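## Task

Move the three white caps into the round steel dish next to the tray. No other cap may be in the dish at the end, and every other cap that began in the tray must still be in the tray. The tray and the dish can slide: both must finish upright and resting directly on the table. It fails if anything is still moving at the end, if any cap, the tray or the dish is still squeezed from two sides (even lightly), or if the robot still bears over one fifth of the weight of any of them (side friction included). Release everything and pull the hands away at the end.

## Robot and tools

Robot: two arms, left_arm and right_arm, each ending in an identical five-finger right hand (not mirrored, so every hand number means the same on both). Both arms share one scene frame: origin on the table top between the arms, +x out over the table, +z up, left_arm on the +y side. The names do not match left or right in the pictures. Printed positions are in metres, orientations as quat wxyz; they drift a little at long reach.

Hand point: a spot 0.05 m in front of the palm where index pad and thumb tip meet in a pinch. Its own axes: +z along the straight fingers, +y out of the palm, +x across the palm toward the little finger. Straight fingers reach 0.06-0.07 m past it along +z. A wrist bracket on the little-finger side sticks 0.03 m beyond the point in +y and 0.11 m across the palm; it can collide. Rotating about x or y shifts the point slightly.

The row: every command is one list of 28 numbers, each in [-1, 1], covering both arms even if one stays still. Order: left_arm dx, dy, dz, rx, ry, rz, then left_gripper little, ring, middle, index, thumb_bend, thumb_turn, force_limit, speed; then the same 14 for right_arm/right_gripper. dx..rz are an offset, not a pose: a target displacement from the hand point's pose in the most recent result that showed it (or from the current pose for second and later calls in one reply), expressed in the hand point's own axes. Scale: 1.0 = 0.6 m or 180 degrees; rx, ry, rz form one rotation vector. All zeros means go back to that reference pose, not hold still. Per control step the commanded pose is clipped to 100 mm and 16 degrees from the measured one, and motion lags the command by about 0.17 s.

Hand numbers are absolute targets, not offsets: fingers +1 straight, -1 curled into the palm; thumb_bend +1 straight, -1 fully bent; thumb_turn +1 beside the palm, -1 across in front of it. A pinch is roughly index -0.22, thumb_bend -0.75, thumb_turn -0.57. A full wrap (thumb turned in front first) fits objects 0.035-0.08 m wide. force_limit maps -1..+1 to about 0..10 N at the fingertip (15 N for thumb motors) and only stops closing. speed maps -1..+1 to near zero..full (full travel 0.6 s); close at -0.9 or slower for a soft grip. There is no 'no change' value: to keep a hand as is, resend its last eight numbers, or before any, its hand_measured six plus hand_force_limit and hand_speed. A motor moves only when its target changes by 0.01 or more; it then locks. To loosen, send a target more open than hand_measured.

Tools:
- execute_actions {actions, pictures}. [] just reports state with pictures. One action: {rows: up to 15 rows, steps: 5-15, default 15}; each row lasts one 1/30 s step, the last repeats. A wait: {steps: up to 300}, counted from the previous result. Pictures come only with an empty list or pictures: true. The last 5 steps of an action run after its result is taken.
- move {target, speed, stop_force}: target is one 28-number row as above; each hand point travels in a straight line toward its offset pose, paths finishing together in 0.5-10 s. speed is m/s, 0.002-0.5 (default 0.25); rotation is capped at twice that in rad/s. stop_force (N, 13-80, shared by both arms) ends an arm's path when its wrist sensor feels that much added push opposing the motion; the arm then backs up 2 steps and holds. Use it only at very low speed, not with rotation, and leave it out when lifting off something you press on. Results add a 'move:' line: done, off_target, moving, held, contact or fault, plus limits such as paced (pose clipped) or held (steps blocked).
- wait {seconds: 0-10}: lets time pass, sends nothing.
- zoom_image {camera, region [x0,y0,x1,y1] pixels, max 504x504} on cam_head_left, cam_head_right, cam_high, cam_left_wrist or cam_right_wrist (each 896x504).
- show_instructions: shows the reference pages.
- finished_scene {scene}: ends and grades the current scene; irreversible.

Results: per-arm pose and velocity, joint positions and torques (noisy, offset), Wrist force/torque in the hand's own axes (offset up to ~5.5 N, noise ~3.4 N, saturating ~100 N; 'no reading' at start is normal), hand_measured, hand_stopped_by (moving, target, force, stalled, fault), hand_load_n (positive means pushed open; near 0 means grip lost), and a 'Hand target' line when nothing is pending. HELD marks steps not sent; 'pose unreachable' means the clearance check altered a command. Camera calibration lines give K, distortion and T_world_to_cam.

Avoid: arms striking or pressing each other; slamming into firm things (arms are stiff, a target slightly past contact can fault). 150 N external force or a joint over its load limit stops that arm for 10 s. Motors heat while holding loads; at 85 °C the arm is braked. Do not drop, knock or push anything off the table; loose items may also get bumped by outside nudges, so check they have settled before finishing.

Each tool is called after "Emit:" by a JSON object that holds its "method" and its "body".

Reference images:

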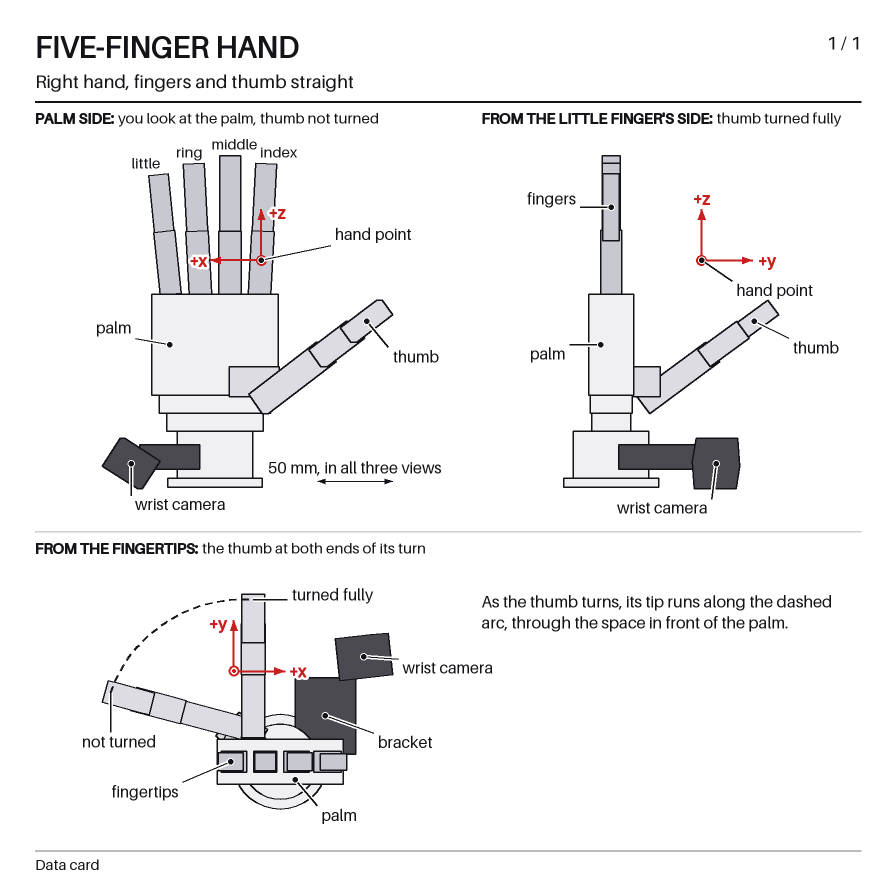

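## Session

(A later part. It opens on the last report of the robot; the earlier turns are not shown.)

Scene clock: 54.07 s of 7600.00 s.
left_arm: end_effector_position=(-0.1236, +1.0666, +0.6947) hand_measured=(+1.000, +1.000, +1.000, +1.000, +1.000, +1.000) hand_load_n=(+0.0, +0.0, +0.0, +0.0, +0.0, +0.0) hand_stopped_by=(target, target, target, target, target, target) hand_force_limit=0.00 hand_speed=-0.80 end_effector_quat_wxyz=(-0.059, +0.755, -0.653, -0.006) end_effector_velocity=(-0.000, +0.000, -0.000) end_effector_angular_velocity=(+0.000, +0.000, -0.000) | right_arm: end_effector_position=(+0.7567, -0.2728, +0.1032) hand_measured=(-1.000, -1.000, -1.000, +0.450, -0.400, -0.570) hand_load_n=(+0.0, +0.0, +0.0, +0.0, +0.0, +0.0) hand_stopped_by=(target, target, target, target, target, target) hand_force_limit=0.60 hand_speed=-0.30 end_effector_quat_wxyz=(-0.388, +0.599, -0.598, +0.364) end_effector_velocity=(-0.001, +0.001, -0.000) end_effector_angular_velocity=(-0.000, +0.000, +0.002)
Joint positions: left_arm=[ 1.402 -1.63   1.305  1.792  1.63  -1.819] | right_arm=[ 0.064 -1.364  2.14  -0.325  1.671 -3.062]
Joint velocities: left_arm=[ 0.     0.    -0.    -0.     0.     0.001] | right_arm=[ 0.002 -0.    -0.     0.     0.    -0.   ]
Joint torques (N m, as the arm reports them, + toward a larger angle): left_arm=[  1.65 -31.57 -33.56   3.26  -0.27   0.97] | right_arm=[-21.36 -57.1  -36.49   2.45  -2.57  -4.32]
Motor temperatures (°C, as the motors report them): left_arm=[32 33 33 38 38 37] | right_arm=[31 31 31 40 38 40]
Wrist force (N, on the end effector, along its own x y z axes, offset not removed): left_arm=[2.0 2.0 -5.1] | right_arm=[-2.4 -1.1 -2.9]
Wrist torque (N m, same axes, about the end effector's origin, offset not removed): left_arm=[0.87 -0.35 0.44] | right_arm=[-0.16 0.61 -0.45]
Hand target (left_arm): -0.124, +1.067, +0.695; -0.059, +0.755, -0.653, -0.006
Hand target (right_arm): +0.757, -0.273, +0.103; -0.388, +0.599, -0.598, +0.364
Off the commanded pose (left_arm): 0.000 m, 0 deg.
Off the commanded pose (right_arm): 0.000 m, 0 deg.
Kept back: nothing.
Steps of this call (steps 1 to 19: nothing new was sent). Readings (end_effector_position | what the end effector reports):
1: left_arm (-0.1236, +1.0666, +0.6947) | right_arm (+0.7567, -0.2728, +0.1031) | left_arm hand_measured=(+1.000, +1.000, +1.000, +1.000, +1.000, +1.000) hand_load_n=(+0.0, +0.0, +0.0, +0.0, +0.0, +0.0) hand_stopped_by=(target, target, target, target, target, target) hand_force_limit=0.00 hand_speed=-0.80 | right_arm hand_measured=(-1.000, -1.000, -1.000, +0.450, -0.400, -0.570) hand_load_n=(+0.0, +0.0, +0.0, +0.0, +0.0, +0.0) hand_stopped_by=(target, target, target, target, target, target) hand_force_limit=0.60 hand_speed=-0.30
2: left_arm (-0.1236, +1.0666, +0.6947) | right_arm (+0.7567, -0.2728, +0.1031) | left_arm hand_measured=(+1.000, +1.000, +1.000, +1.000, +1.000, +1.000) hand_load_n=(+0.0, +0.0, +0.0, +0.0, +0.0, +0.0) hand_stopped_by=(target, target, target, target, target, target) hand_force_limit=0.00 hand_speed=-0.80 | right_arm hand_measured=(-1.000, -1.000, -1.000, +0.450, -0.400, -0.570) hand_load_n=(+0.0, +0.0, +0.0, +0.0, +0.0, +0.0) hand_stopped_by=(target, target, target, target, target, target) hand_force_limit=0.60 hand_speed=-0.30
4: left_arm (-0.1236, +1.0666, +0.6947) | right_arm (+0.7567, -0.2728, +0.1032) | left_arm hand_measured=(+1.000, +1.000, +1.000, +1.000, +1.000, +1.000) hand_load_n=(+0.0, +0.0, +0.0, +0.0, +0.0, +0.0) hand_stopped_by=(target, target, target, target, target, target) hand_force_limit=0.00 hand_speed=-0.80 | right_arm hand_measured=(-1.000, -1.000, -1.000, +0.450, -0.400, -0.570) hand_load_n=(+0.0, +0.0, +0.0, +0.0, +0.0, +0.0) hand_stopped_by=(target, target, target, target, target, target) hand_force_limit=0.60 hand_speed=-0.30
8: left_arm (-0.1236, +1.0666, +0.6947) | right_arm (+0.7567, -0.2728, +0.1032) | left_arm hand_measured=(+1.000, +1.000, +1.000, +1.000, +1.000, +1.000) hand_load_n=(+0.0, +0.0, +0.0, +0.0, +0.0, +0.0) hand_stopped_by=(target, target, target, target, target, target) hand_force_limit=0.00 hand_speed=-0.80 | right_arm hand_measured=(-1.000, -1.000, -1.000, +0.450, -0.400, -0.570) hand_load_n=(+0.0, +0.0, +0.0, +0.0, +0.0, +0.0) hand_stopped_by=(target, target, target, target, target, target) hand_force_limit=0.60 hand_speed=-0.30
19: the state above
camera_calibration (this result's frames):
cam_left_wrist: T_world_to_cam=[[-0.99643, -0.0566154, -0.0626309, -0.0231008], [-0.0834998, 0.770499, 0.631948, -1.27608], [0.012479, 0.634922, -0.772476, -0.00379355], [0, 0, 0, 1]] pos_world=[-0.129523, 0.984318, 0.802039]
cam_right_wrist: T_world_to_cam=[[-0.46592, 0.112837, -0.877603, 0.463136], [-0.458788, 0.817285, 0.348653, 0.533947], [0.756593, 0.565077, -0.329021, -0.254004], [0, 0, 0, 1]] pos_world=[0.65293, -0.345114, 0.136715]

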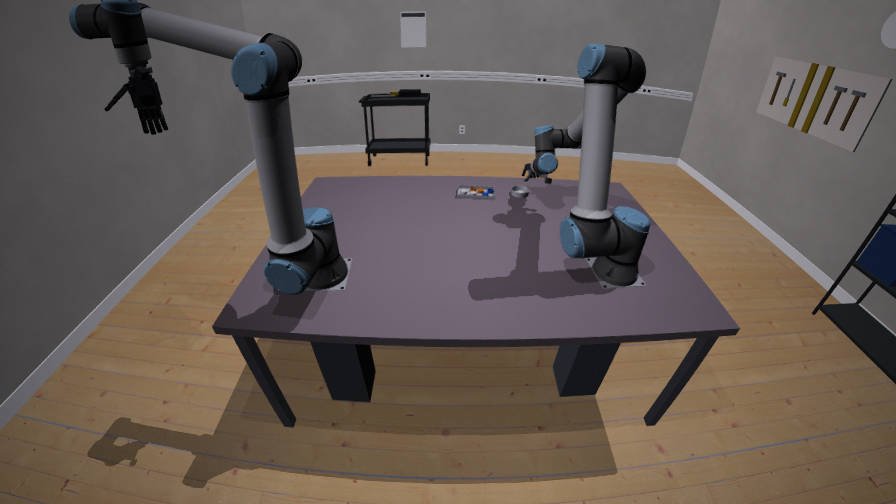

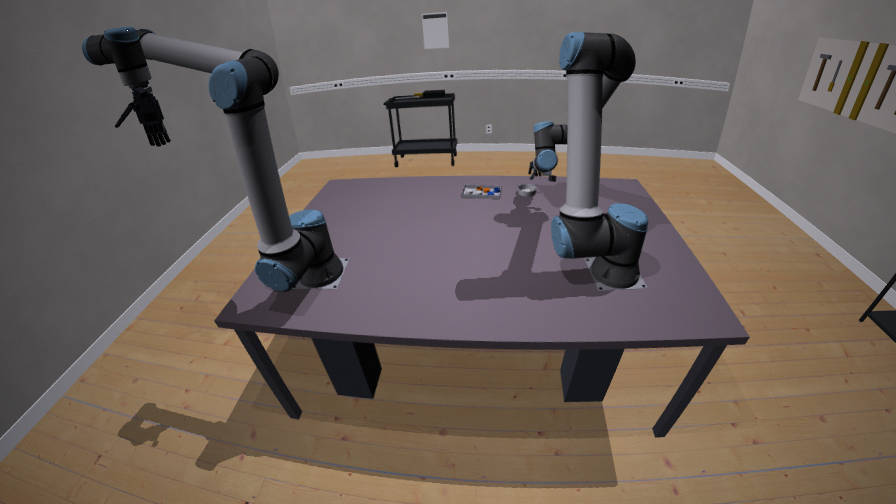

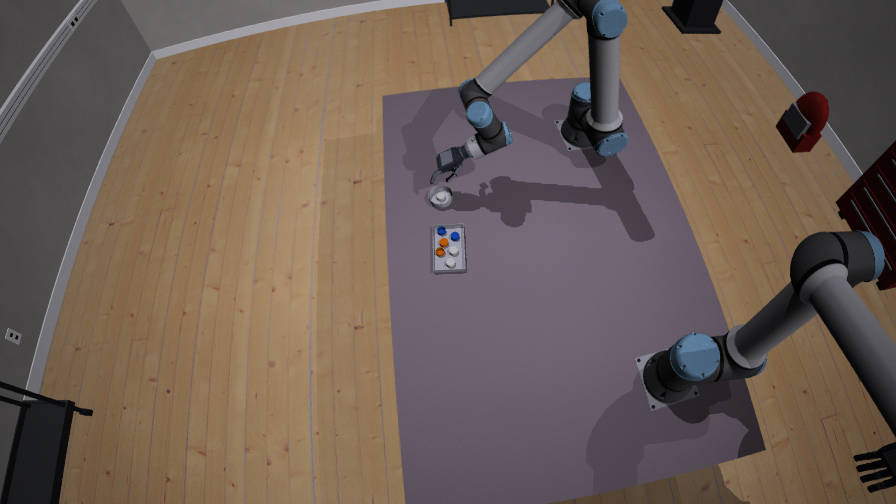

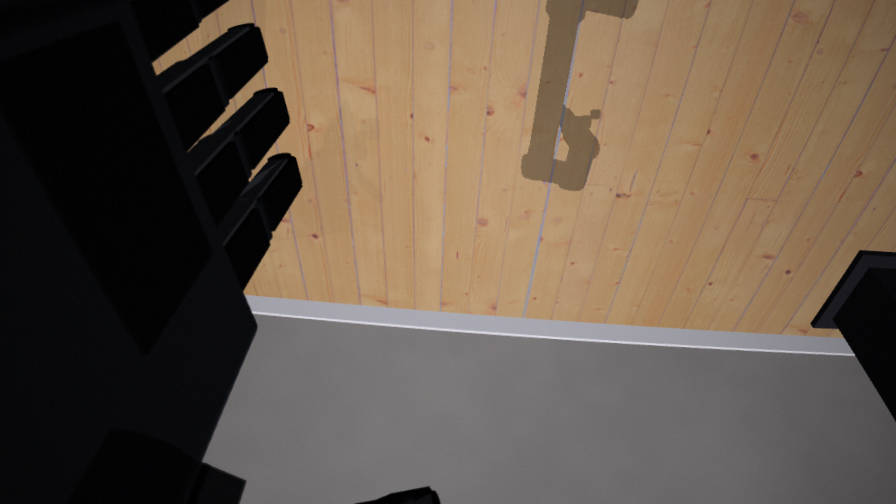

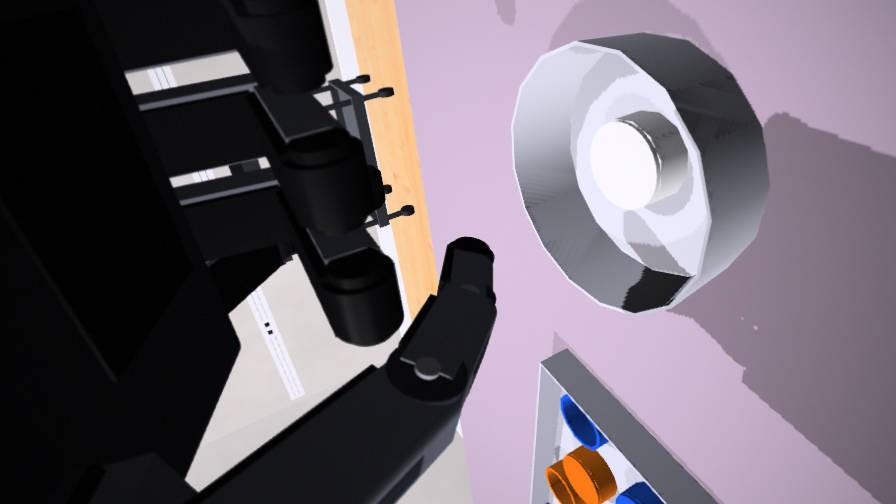

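Emit:
{"method": "move", "body": {"target": [0,0,0,0,0,0,1,1,1,1,1,1,0,-0.8,-0.538,0.022,0.003,0,0,0,-1,-1,-1,0.45,-0.4,-0.57,0.6,-0.3], "speed": 0.3}}

Emit:
{"method": "zoom_image", "body": {"camera": "cam_high", "region": [370,150,550,310]}}

Scene clock: 58.97 s of 7600.00 s.
left_arm: end_effector_position=(-0.1236, +1.0666, +0.6947) hand_measured=(+1.000, +1.000, +1.000, +1.000, +1.000, +1.000) hand_load_n=(+0.0, +0.0, +0.0, +0.0, +0.0, +0.0) hand_stopped_by=(target, target, target, target, target, target) hand_force_limit=0.00 hand_speed=-0.80 end_effector_quat_wxyz=(-0.059, +0.755, -0.653, -0.006) end_effector_velocity=(-0.001, -0.000, +0.000) end_effector_angular_velocity=(+0.001, -0.000, +0.001) | right_arm: end_effector_position=(+0.7462, +0.0500, +0.0992) hand_measured=(-1.000, -1.000, -1.000, +0.450, -0.400, -0.570) hand_load_n=(+0.0, +0.0, +0.0, +0.0, +0.0, +0.0) hand_stopped_by=(target, target, target, target, target, target) hand_force_limit=0.60 hand_speed=-0.30 end_effector_quat_wxyz=(-0.388, +0.599, -0.598, +0.364) end_effector_velocity=(-0.000, +0.002, +0.000) end_effector_angular_velocity=(-0.000, +0.000, +0.001)
Joint positions: left_arm=[ 1.402 -1.63   1.305  1.792  1.63  -1.819] | right_arm=[ 0.582 -1.061  1.707 -0.11   2.129 -2.805]
Joint velocities: left_arm=[ 0.001 -0.    -0.     0.     0.    -0.   ] | right_arm=[ 0.003  0.002 -0.004  0.003  0.002  0.001]
Joint torques (N m, as the arm reports them, + toward a larger angle): left_arm=[  1.31 -33.86 -35.29   3.49   0.15   0.63] | right_arm=[ 18.24 -53.43 -38.3    3.51   3.81   3.09]
Motor temperatures (°C, as the motors report them): left_arm=[32 33 33 38 38 37] | right_arm=[31 31 31 40 38 40]
Wrist force (N, on the end effector, along its own x y z axes, offset not removed): left_arm=[1.2 -1.3 2.7] | right_arm=[-0.4 -2.4 -1.5]
Wrist torque (N m, same axes, about the end effector's origin, offset not removed): left_arm=[-0.28 -0.17 0.23] | right_arm=[-0.37 0.36 -0.40]
Hand target (left_arm): -0.124, +1.067, +0.695; -0.059, +0.755, -0.653, -0.006
Hand target (right_arm): +0.746, +0.050, +0.099; -0.388, +0.599, -0.598, +0.364
Off the commanded pose (left_arm): 0.000 m, 0 deg.
Off the commanded pose (right_arm): 0.001 m, 0 deg.
Kept back: nothing.
After step 90, 0.27 s passed at rest.
move: done
camera_calibration (this result's frames):
cam_left_wrist: T_world_to_cam=[[-0.99643, -0.0566157, -0.0626308, -0.0231006], [-0.0834999, 0.770499, 0.631948, -1.27608], [0.0124788, 0.634922, -0.772476, -0.00379334], [0, 0, 0, 1]] pos_world=[-0.129523, 0.984318, 0.802039]
cam_right_wrist: T_world_to_cam=[[-0.465763, 0.112925, -0.877675, 0.418257], [-0.4589, 0.817213, 0.348674, 0.266846], [0.756621, 0.565164, -0.328806, -0.429804], [0, 0, 0, 1]] pos_world=[0.642463, -0.0223926, 0.132729]

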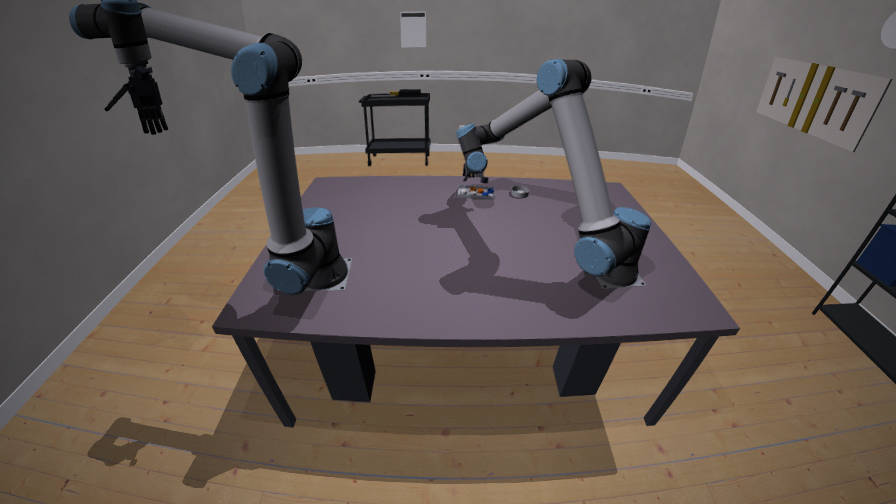

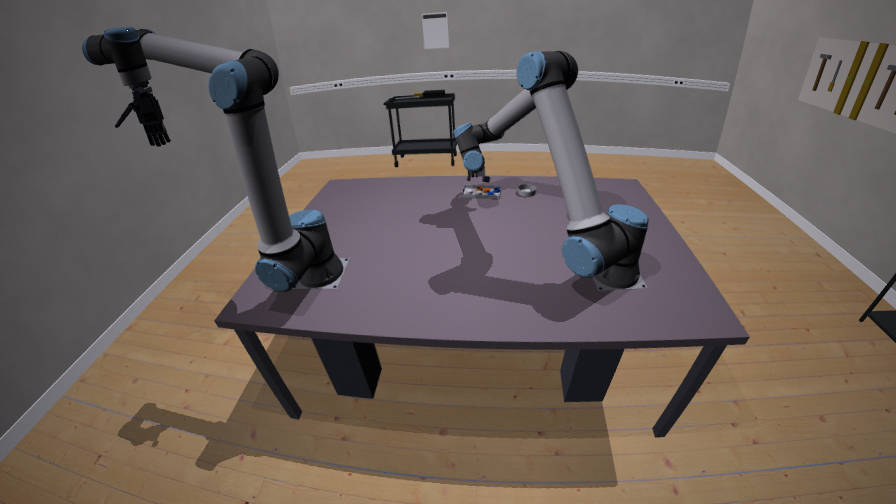

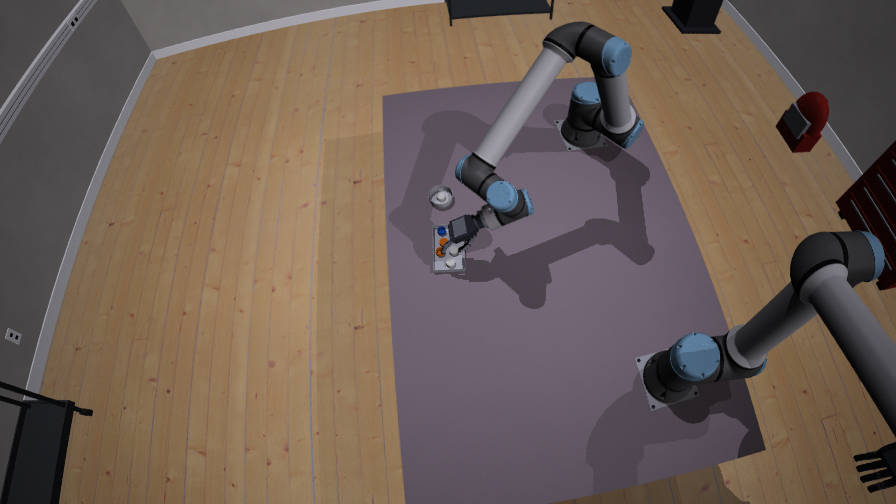

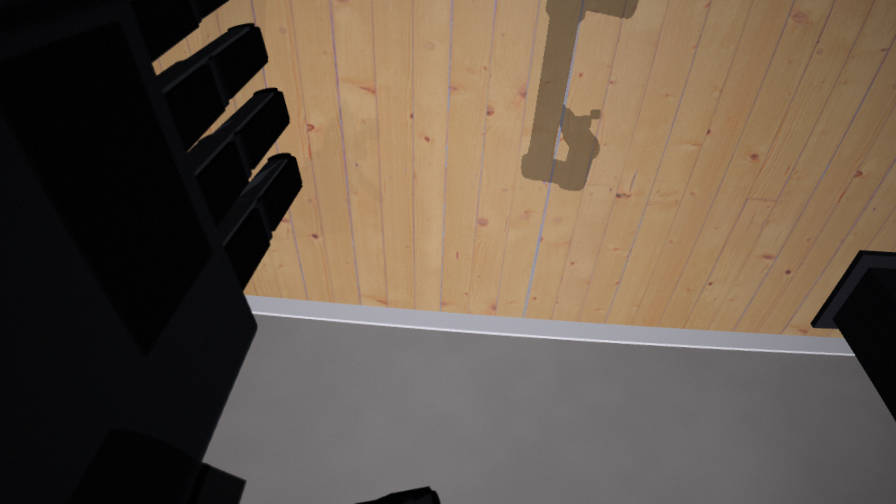

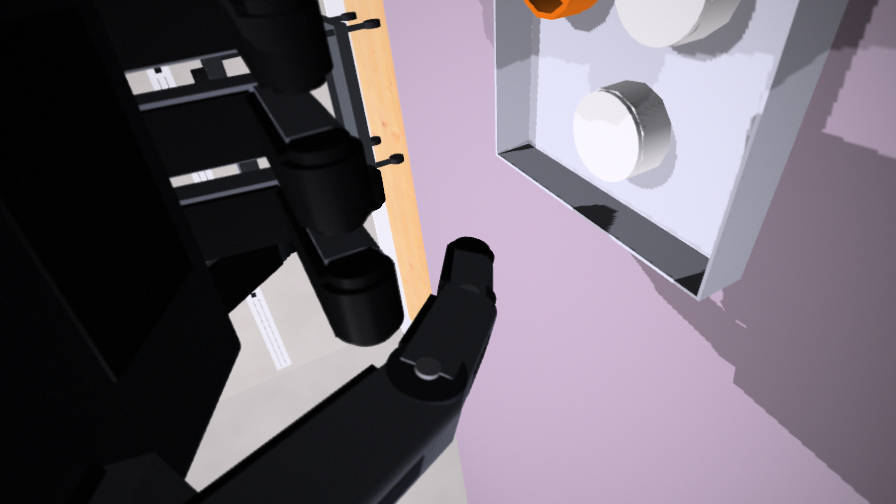

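Region (370, 150, 550, 310) of cam_high's 896x504 image, scaled by 2.800, with more detail than that image has.

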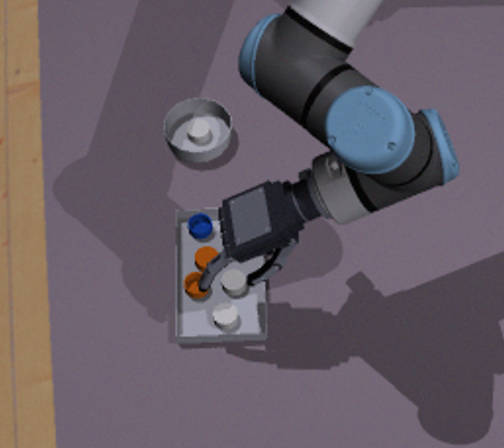

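Emit:
{"method": "move", "body": {"target": [0,0,0,0,0,0,1,1,1,1,1,1,0,-0.8,0.0095,0.0857,0.0485,0,0,0,-1,-1,-1,0.45,-0.4,-0.57,0.6,-0.3], "speed": 0.1}}

Emit:
{"method": "zoom_image", "body": {"camera": "cam_high", "region": [410,210,500,290]}}

Scene clock: 60.67 s of 7600.00 s.
left_arm: end_effector_position=(-0.1236, +1.0666, +0.6947) hand_measured=(+1.000, +1.000, +1.000, +1.000, +1.000, +1.000) hand_load_n=(+0.0, +0.0, +0.0, +0.0, +0.0, +0.0) hand_stopped_by=(target, target, target, target, target, target) hand_force_limit=0.00 hand_speed=-0.80 end_effector_quat_wxyz=(-0.059, +0.755, -0.653, -0.006) end_effector_velocity=(-0.000, +0.000, -0.001) end_effector_angular_velocity=(-0.001, +0.000, +0.000) | right_arm: end_effector_position=(+0.7502, +0.0459, +0.0403) hand_measured=(-1.000, -1.000, -1.000, +0.450, -0.400, -0.570) hand_load_n=(+0.0, +0.0, +0.0, +0.0, +0.0, +0.0) hand_stopped_by=(target, target, target, target, target, target) hand_force_limit=0.60 hand_speed=-0.30 end_effector_quat_wxyz=(-0.388, +0.599, -0.598, +0.364) end_effector_velocity=(-0.000, +0.000, -0.001) end_effector_angular_velocity=(+0.000, -0.000, +0.001)
Joint positions: left_arm=[ 1.402 -1.63   1.305  1.792  1.63  -1.819] | right_arm=[ 0.574 -1.     1.736 -0.203  2.123 -2.81 ]
Joint velocities: left_arm=[ 0.001  0.001  0.    -0.     0.     0.   ] | right_arm=[ 0.     0.001  0.001 -0.003 -0.    -0.   ]
Joint torques (N m, as the arm reports them, + toward a larger angle): left_arm=[  1.84 -31.36 -35.06   3.62   0.03   0.4 ] | right_arm=[-21.53 -56.61 -21.36  -0.84  -1.66  -3.92]
Motor temperatures (°C, as the motors report them): left_arm=[32 33 33 38 38 37] | right_arm=[31 31 31 40 38 40]
Wrist force (N, on the end effector, along its own x y z axes, offset not removed): left_arm=[4.3 3.9 -3.9] | right_arm=[-2.3 -0.2 -0.5]
Wrist torque (N m, same axes, about the end effector's origin, offset not removed): left_arm=[1.00 -0.86 0.62] | right_arm=[-0.19 0.62 -0.45]
Hand target (left_arm): -0.124, +1.067, +0.695; -0.059, +0.755, -0.653, -0.006
Hand target (right_arm): +0.750, +0.046, +0.040; -0.388, +0.599, -0.598, +0.364
Off the commanded pose (left_arm): 0.000 m, 0 deg.
Off the commanded pose (right_arm): 0.000 m, 0 deg.
Kept back: nothing.
move: done
camera_calibration (this result's frames):
cam_left_wrist: T_world_to_cam=[[-0.99643, -0.0566157, -0.0626309, -0.0231006], [-0.0834999, 0.770499, 0.631948, -1.27608], [0.0124788, 0.634922, -0.772476, -0.00379337], [0, 0, 0, 1]] pos_world=[-0.129523, 0.984318, 0.802039]
cam_right_wrist: T_world_to_cam=[[-0.465763, 0.112928, -0.877674, 0.368819], [-0.458901, 0.817211, 0.348678, 0.292494], [0.75662, 0.565167, -0.328803, -0.449888], [0, 0, 0, 1]] pos_world=[0.646402, -0.0264171, 0.0737917]

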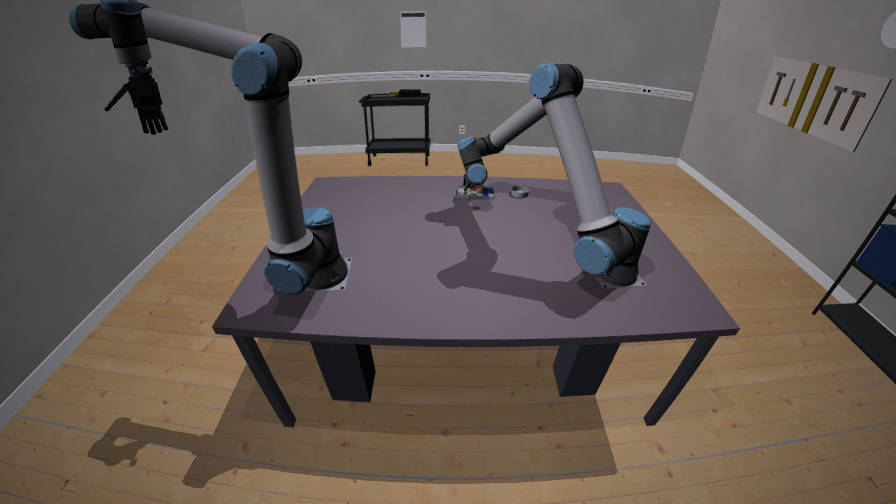

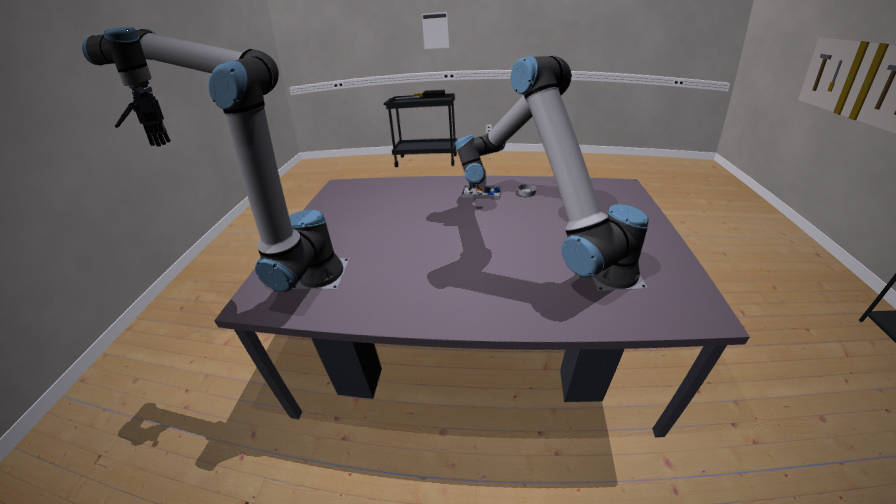

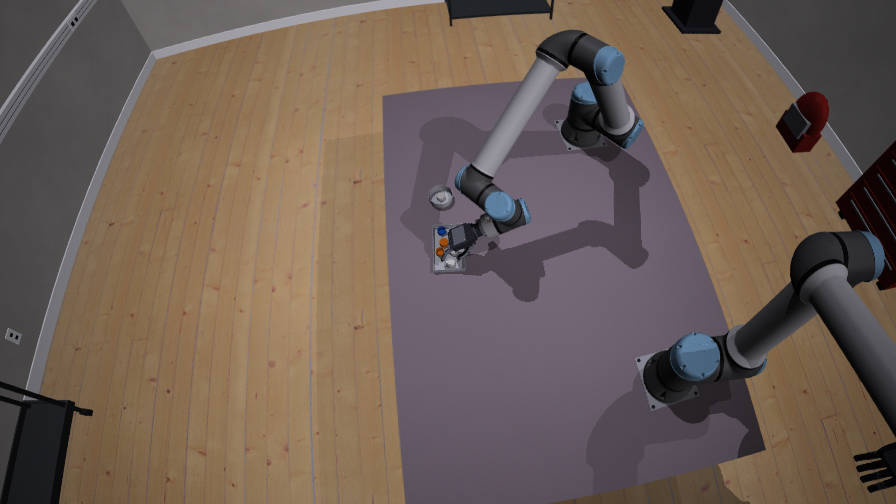

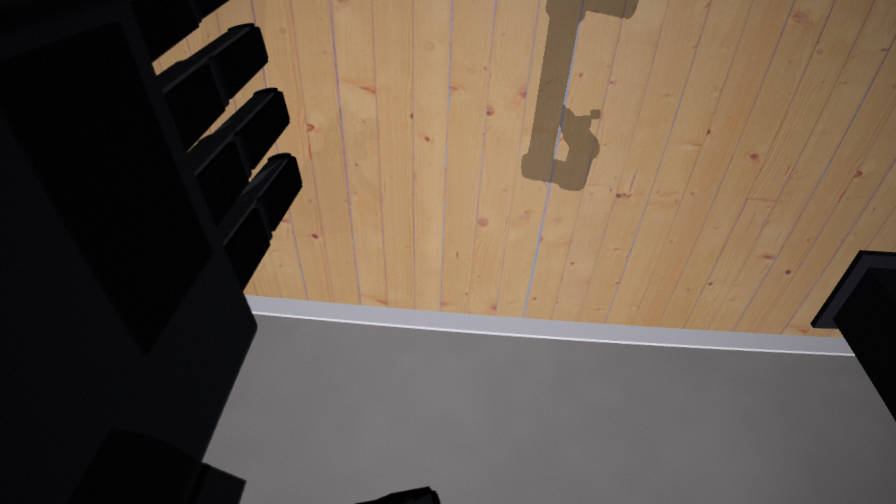

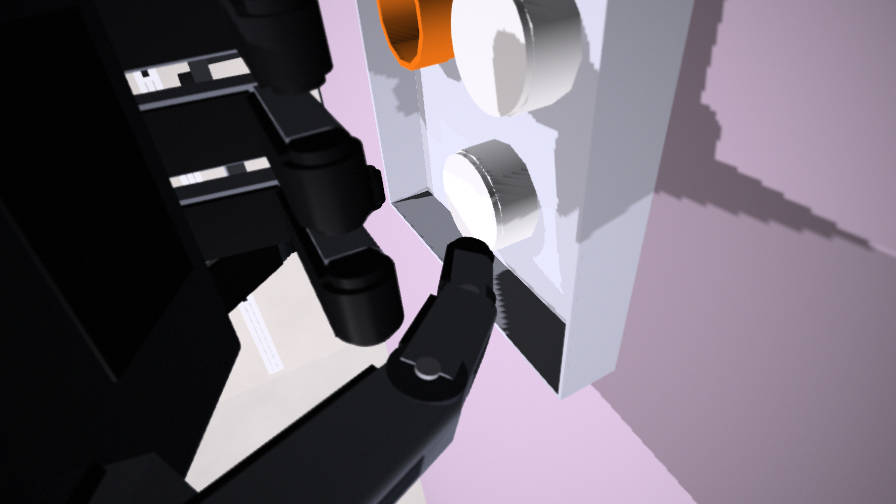

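Region (410, 210, 500, 290) of cam_high's 896x504 image, scaled by 5.600, with more detail than that image has.

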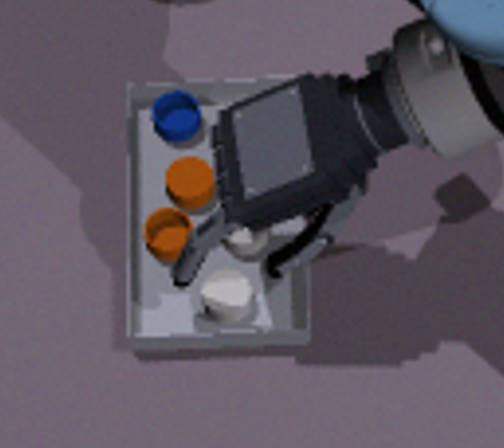

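Emit:
{"method": "move", "body": {"target": [0,0,0,0,0,0,1,1,1,1,1,1,0,-0.8,0,0.0275,0.0132,0,0,0,-1,-1,-1,0.45,-0.4,-0.57,0.6,-0.3], "speed": 0.04, "stop_force": 13}}

Emit:
{"method": "move", "body": {"target": [0,0,0,0,0,0,1,1,1,1,1,1,0,-0.8,0,0,0,0,0,0,-1,-1,-1,-0.3,-0.4,-0.57,0.5,-0.7]}}

Scene clock: 61.70 s of 7600.00 s.
left_arm: end_effector_position=(-0.1236, +1.0666, +0.6947) hand_measured=(+1.000, +1.000, +1.000, +1.000, +1.000, +1.000) hand_load_n=(+0.0, +0.0, +0.0, +0.0, +0.0, +0.0) hand_stopped_by=(target, target, target, target, target, target) hand_force_limit=0.00 hand_speed=-0.80 end_effector_quat_wxyz=(-0.059, +0.755, -0.653, -0.006) end_effector_velocity=(+0.001, +0.000, -0.000) end_effector_angular_velocity=(-0.000, +0.000, -0.001) | right_arm: end_effector_position=(+0.7502, +0.0464, +0.0221) hand_measured=(-1.000, -1.000, -1.000, +0.450, -0.400, -0.570) hand_load_n=(+0.0, +0.0, +0.0, +0.0, +0.0, +0.0) hand_stopped_by=(target, target, target, target, target, target) hand_force_limit=0.60 hand_speed=-0.30 end_effector_quat_wxyz=(-0.388, +0.599, -0.598, +0.364) end_effector_velocity=(+0.000, +0.000, -0.001) end_effector_angular_velocity=(+0.000, -0.000, -0.000)
Joint positions: left_arm=[ 1.402 -1.63   1.305  1.792  1.63  -1.819] | right_arm=[ 0.575 -0.979  1.742 -0.229  2.123 -2.809]
Joint velocities: left_arm=[-0.001  0.     0.    -0.     0.     0.   ] | right_arm=[-0.     0.001  0.    -0.002 -0.     0.   ]
Joint torques (N m, as the arm reports them, + toward a larger angle): left_arm=[  1.17 -31.33 -35.15   3.56   0.09   0.91] | right_arm=[ 19.84 -56.86 -20.68  -1.75   3.63   3.94]
Motor temperatures (°C, as the motors report them): left_arm=[32 33 33 38 38 37] | right_arm=[31 31 31 40 38 40]
Wrist force (N, on the end effector, along its own x y z axes, offset not removed): left_arm=[-4.2 0.9 -6.2] | right_arm=[-1.8 -1.7 -3.6]
Wrist torque (N m, same axes, about the end effector's origin, offset not removed): left_arm=[0.76 0.79 -0.06] | right_arm=[-0.11 0.60 -0.44]
Hand target (left_arm): -0.124, +1.067, +0.695; -0.059, +0.755, -0.653, -0.006
Hand target (right_arm): +0.750, +0.046, +0.022; -0.388, +0.599, -0.598, +0.364
Off the commanded pose (left_arm): 0.000 m, 0 deg.
Off the commanded pose (right_arm): 0.000 m, 0 deg.
Kept back: nothing.
move: done
camera_calibration (this result's frames):
cam_left_wrist: T_world_to_cam=[[-0.99643, -0.0566156, -0.0626309, -0.0231006], [-0.0834999, 0.770499, 0.631948, -1.27608], [0.0124789, 0.634922, -0.772476, -0.00379323], [0, 0, 0, 1]] pos_world=[-0.129523, 0.984318, 0.802039]
cam_right_wrist: T_world_to_cam=[[-0.465761, 0.112953, -0.877672, 0.352816], [-0.458856, 0.817235, 0.34868, 0.298428], [0.756649, 0.565126, -0.328807, -0.456132], [0, 0, 0, 1]] pos_world=[0.646395, -0.0259655, 0.0556211]

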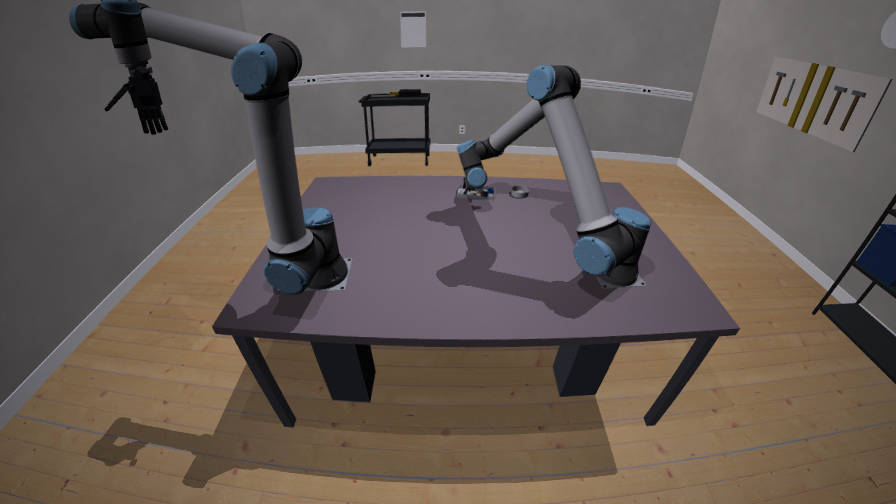

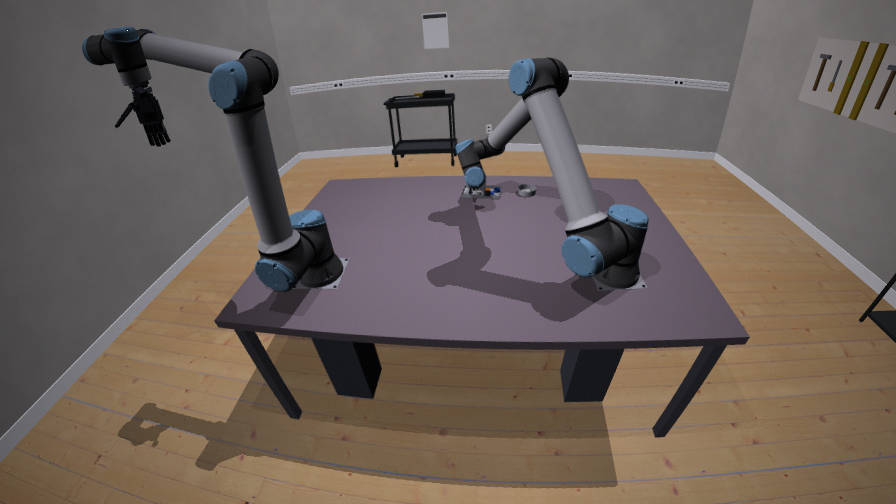

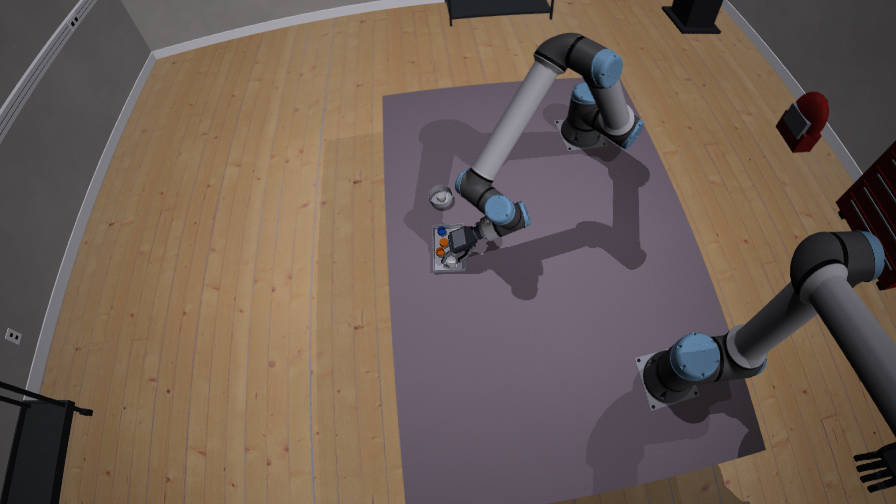

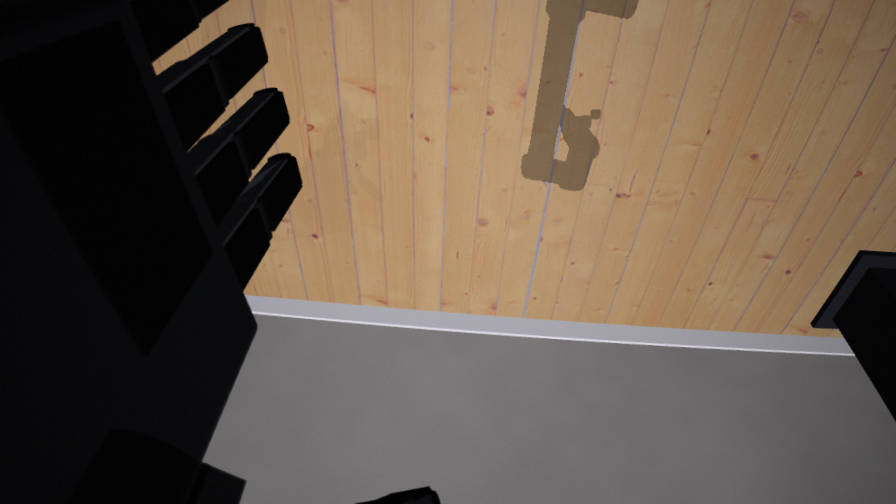

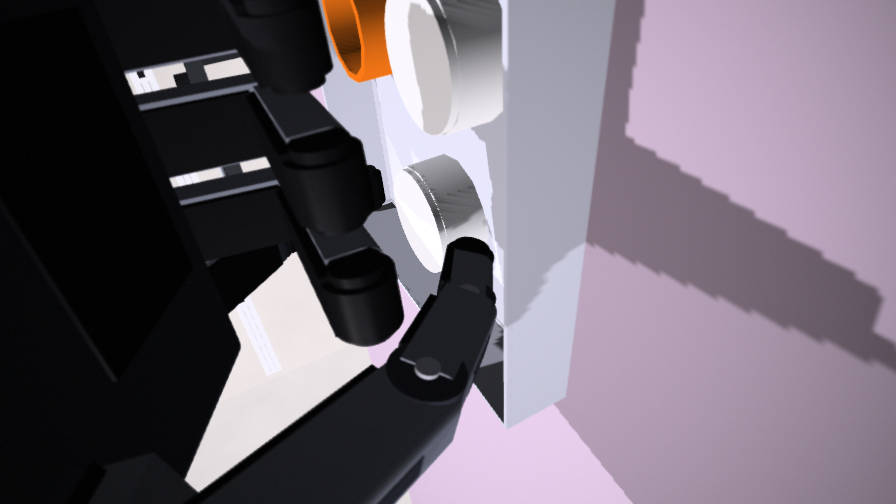

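Scene clock: 62.57 s of 7600.00 s.
left_arm: end_effector_position=(-0.1236, +1.0666, +0.6947) hand_measured=(+1.000, +1.000, +1.000, +1.000, +1.000, +1.000) hand_load_n=(+0.0, +0.0, +0.0, +0.0, +0.0, +0.0) hand_stopped_by=(target, target, target, target, target, target) hand_force_limit=0.00 hand_speed=-0.80 end_effector_quat_wxyz=(-0.059, +0.755, -0.653, -0.006) end_effector_velocity=(+0.000, +0.000, -0.000) end_effector_angular_velocity=(-0.001, +0.000, -0.000) | right_arm: end_effector_position=(+0.7502, +0.0464, +0.0221) hand_measured=(-1.000, -1.000, -1.000, +0.154, -0.398, -0.570) hand_load_n=(+0.0, +0.0, +0.0, +8.0, +4.5, -0.5) hand_stopped_by=(target, target, target, force, target, target) hand_force_limit=0.50 hand_speed=-0.70 end_effector_quat_wxyz=(-0.388, +0.599, -0.598, +0.364) end_effector_velocity=(+0.001, -0.001, -0.001) end_effector_angular_velocity=(+0.000, +0.001, -0.001)
Joint positions: left_arm=[ 1.402 -1.63   1.305  1.792  1.63  -1.819] | right_arm=[ 0.575 -0.979  1.742 -0.229  2.123 -2.809]
Joint velocities: left_arm=[-0.001  0.     0.     0.     0.    -0.001] | right_arm=[-0.001  0.     0.    -0.    -0.     0.001]
Joint torques (N m, as the arm reports them, + toward a larger angle): left_arm=[  1.74 -31.52 -34.4    3.39   0.03   0.42] | right_arm=[ 16.3  -81.75 -21.96   2.38   3.03   4.06]
Motor temperatures (°C, as the motors report them): left_arm=[32 33 33 38 38 37] | right_arm=[31 31 31 40 38 40]
Wrist force (N, on the end effector, along its own x y z axes, offset not removed): left_arm=[-2.4 -0.8 -9.0] | right_arm=[-1.0 -4.4 -2.7]
Wrist torque (N m, same axes, about the end effector's origin, offset not removed): left_arm=[0.48 0.63 0.21] | right_arm=[-0.17 0.41 -0.33]
Hand target (left_arm): -0.124, +1.067, +0.695; -0.059, +0.755, -0.653, -0.006
Hand target (right_arm): +0.750, +0.046, +0.022; -0.388, +0.599, -0.598, +0.364
Off the commanded pose (left_arm): 0.000 m, 0 deg.
Off the commanded pose (right_arm): 0.000 m, 0 deg.
Kept back: nothing.
move: done
camera_calibration (this result's frames):
cam_left_wrist: T_world_to_cam=[[-0.99643, -0.0566157, -0.0626308, -0.0231006], [-0.0835, 0.770499, 0.631948, -1.27608], [0.0124788, 0.634922, -0.772476, -0.00379334], [0, 0, 0, 1]] pos_world=[-0.129523, 0.984318, 0.802039]
cam_right_wrist: T_world_to_cam=[[-0.465759, 0.112952, -0.877673, 0.35278], [-0.458859, 0.817234, 0.348679, 0.298437], [0.756649, 0.565129, -0.328805, -0.456143], [0, 0, 0, 1]] pos_world=[0.646391, -0.0259604, 0.0555853]

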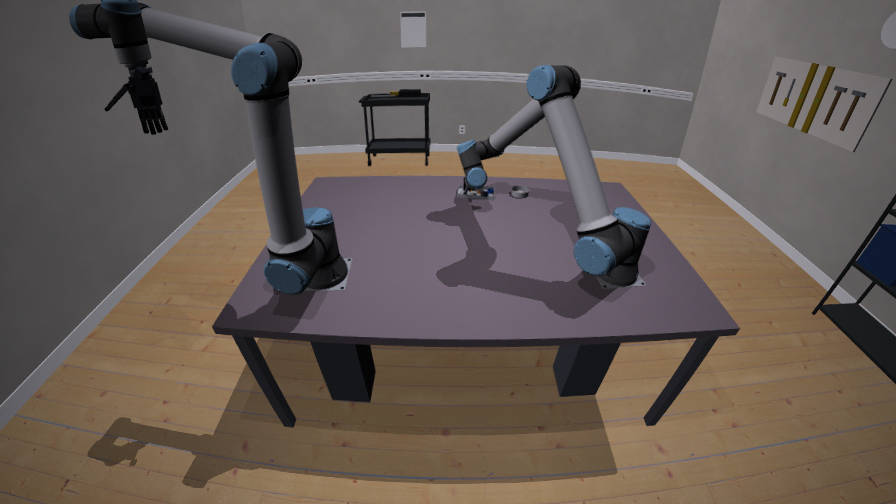

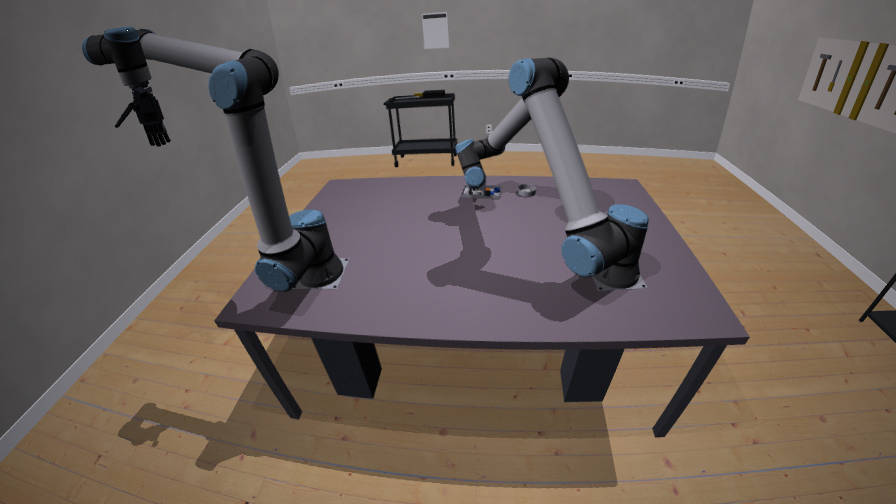

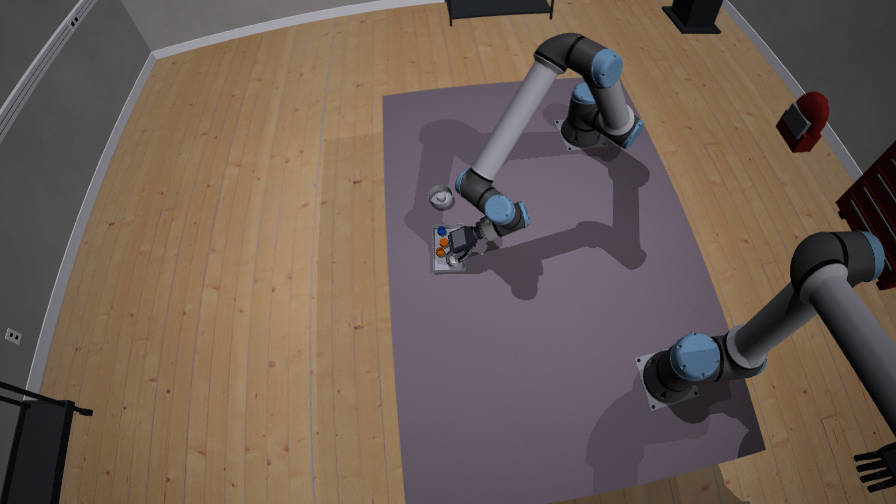

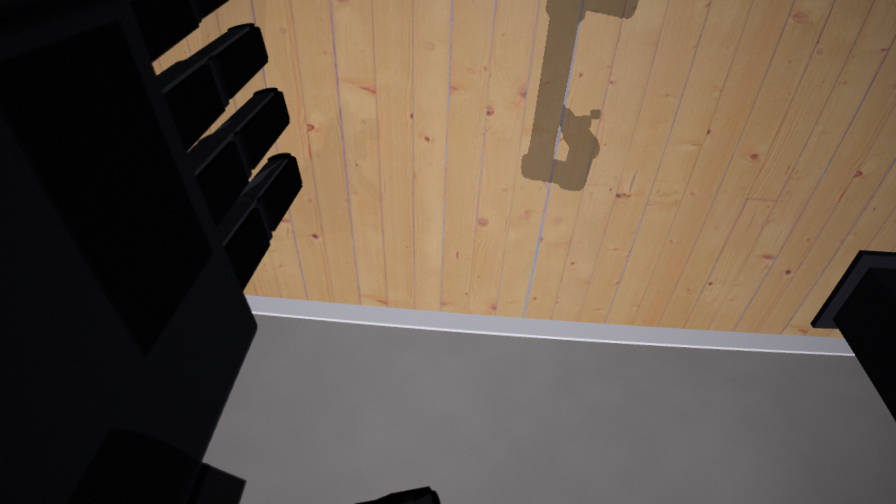

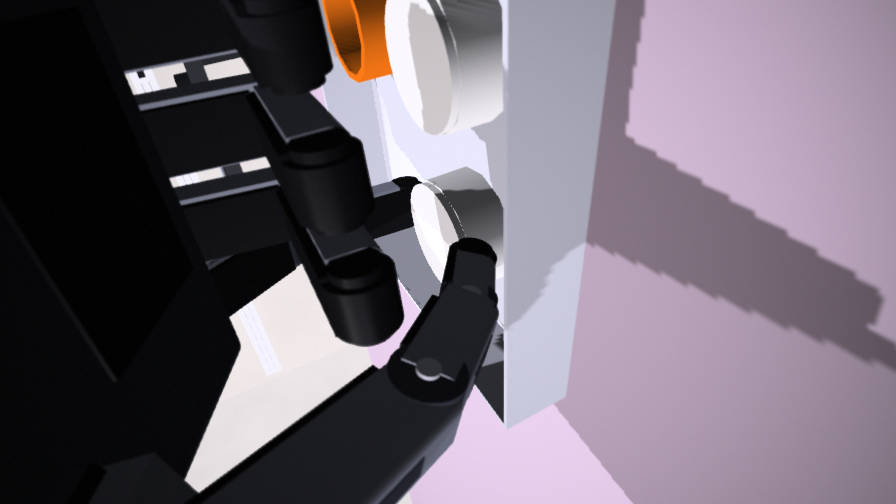

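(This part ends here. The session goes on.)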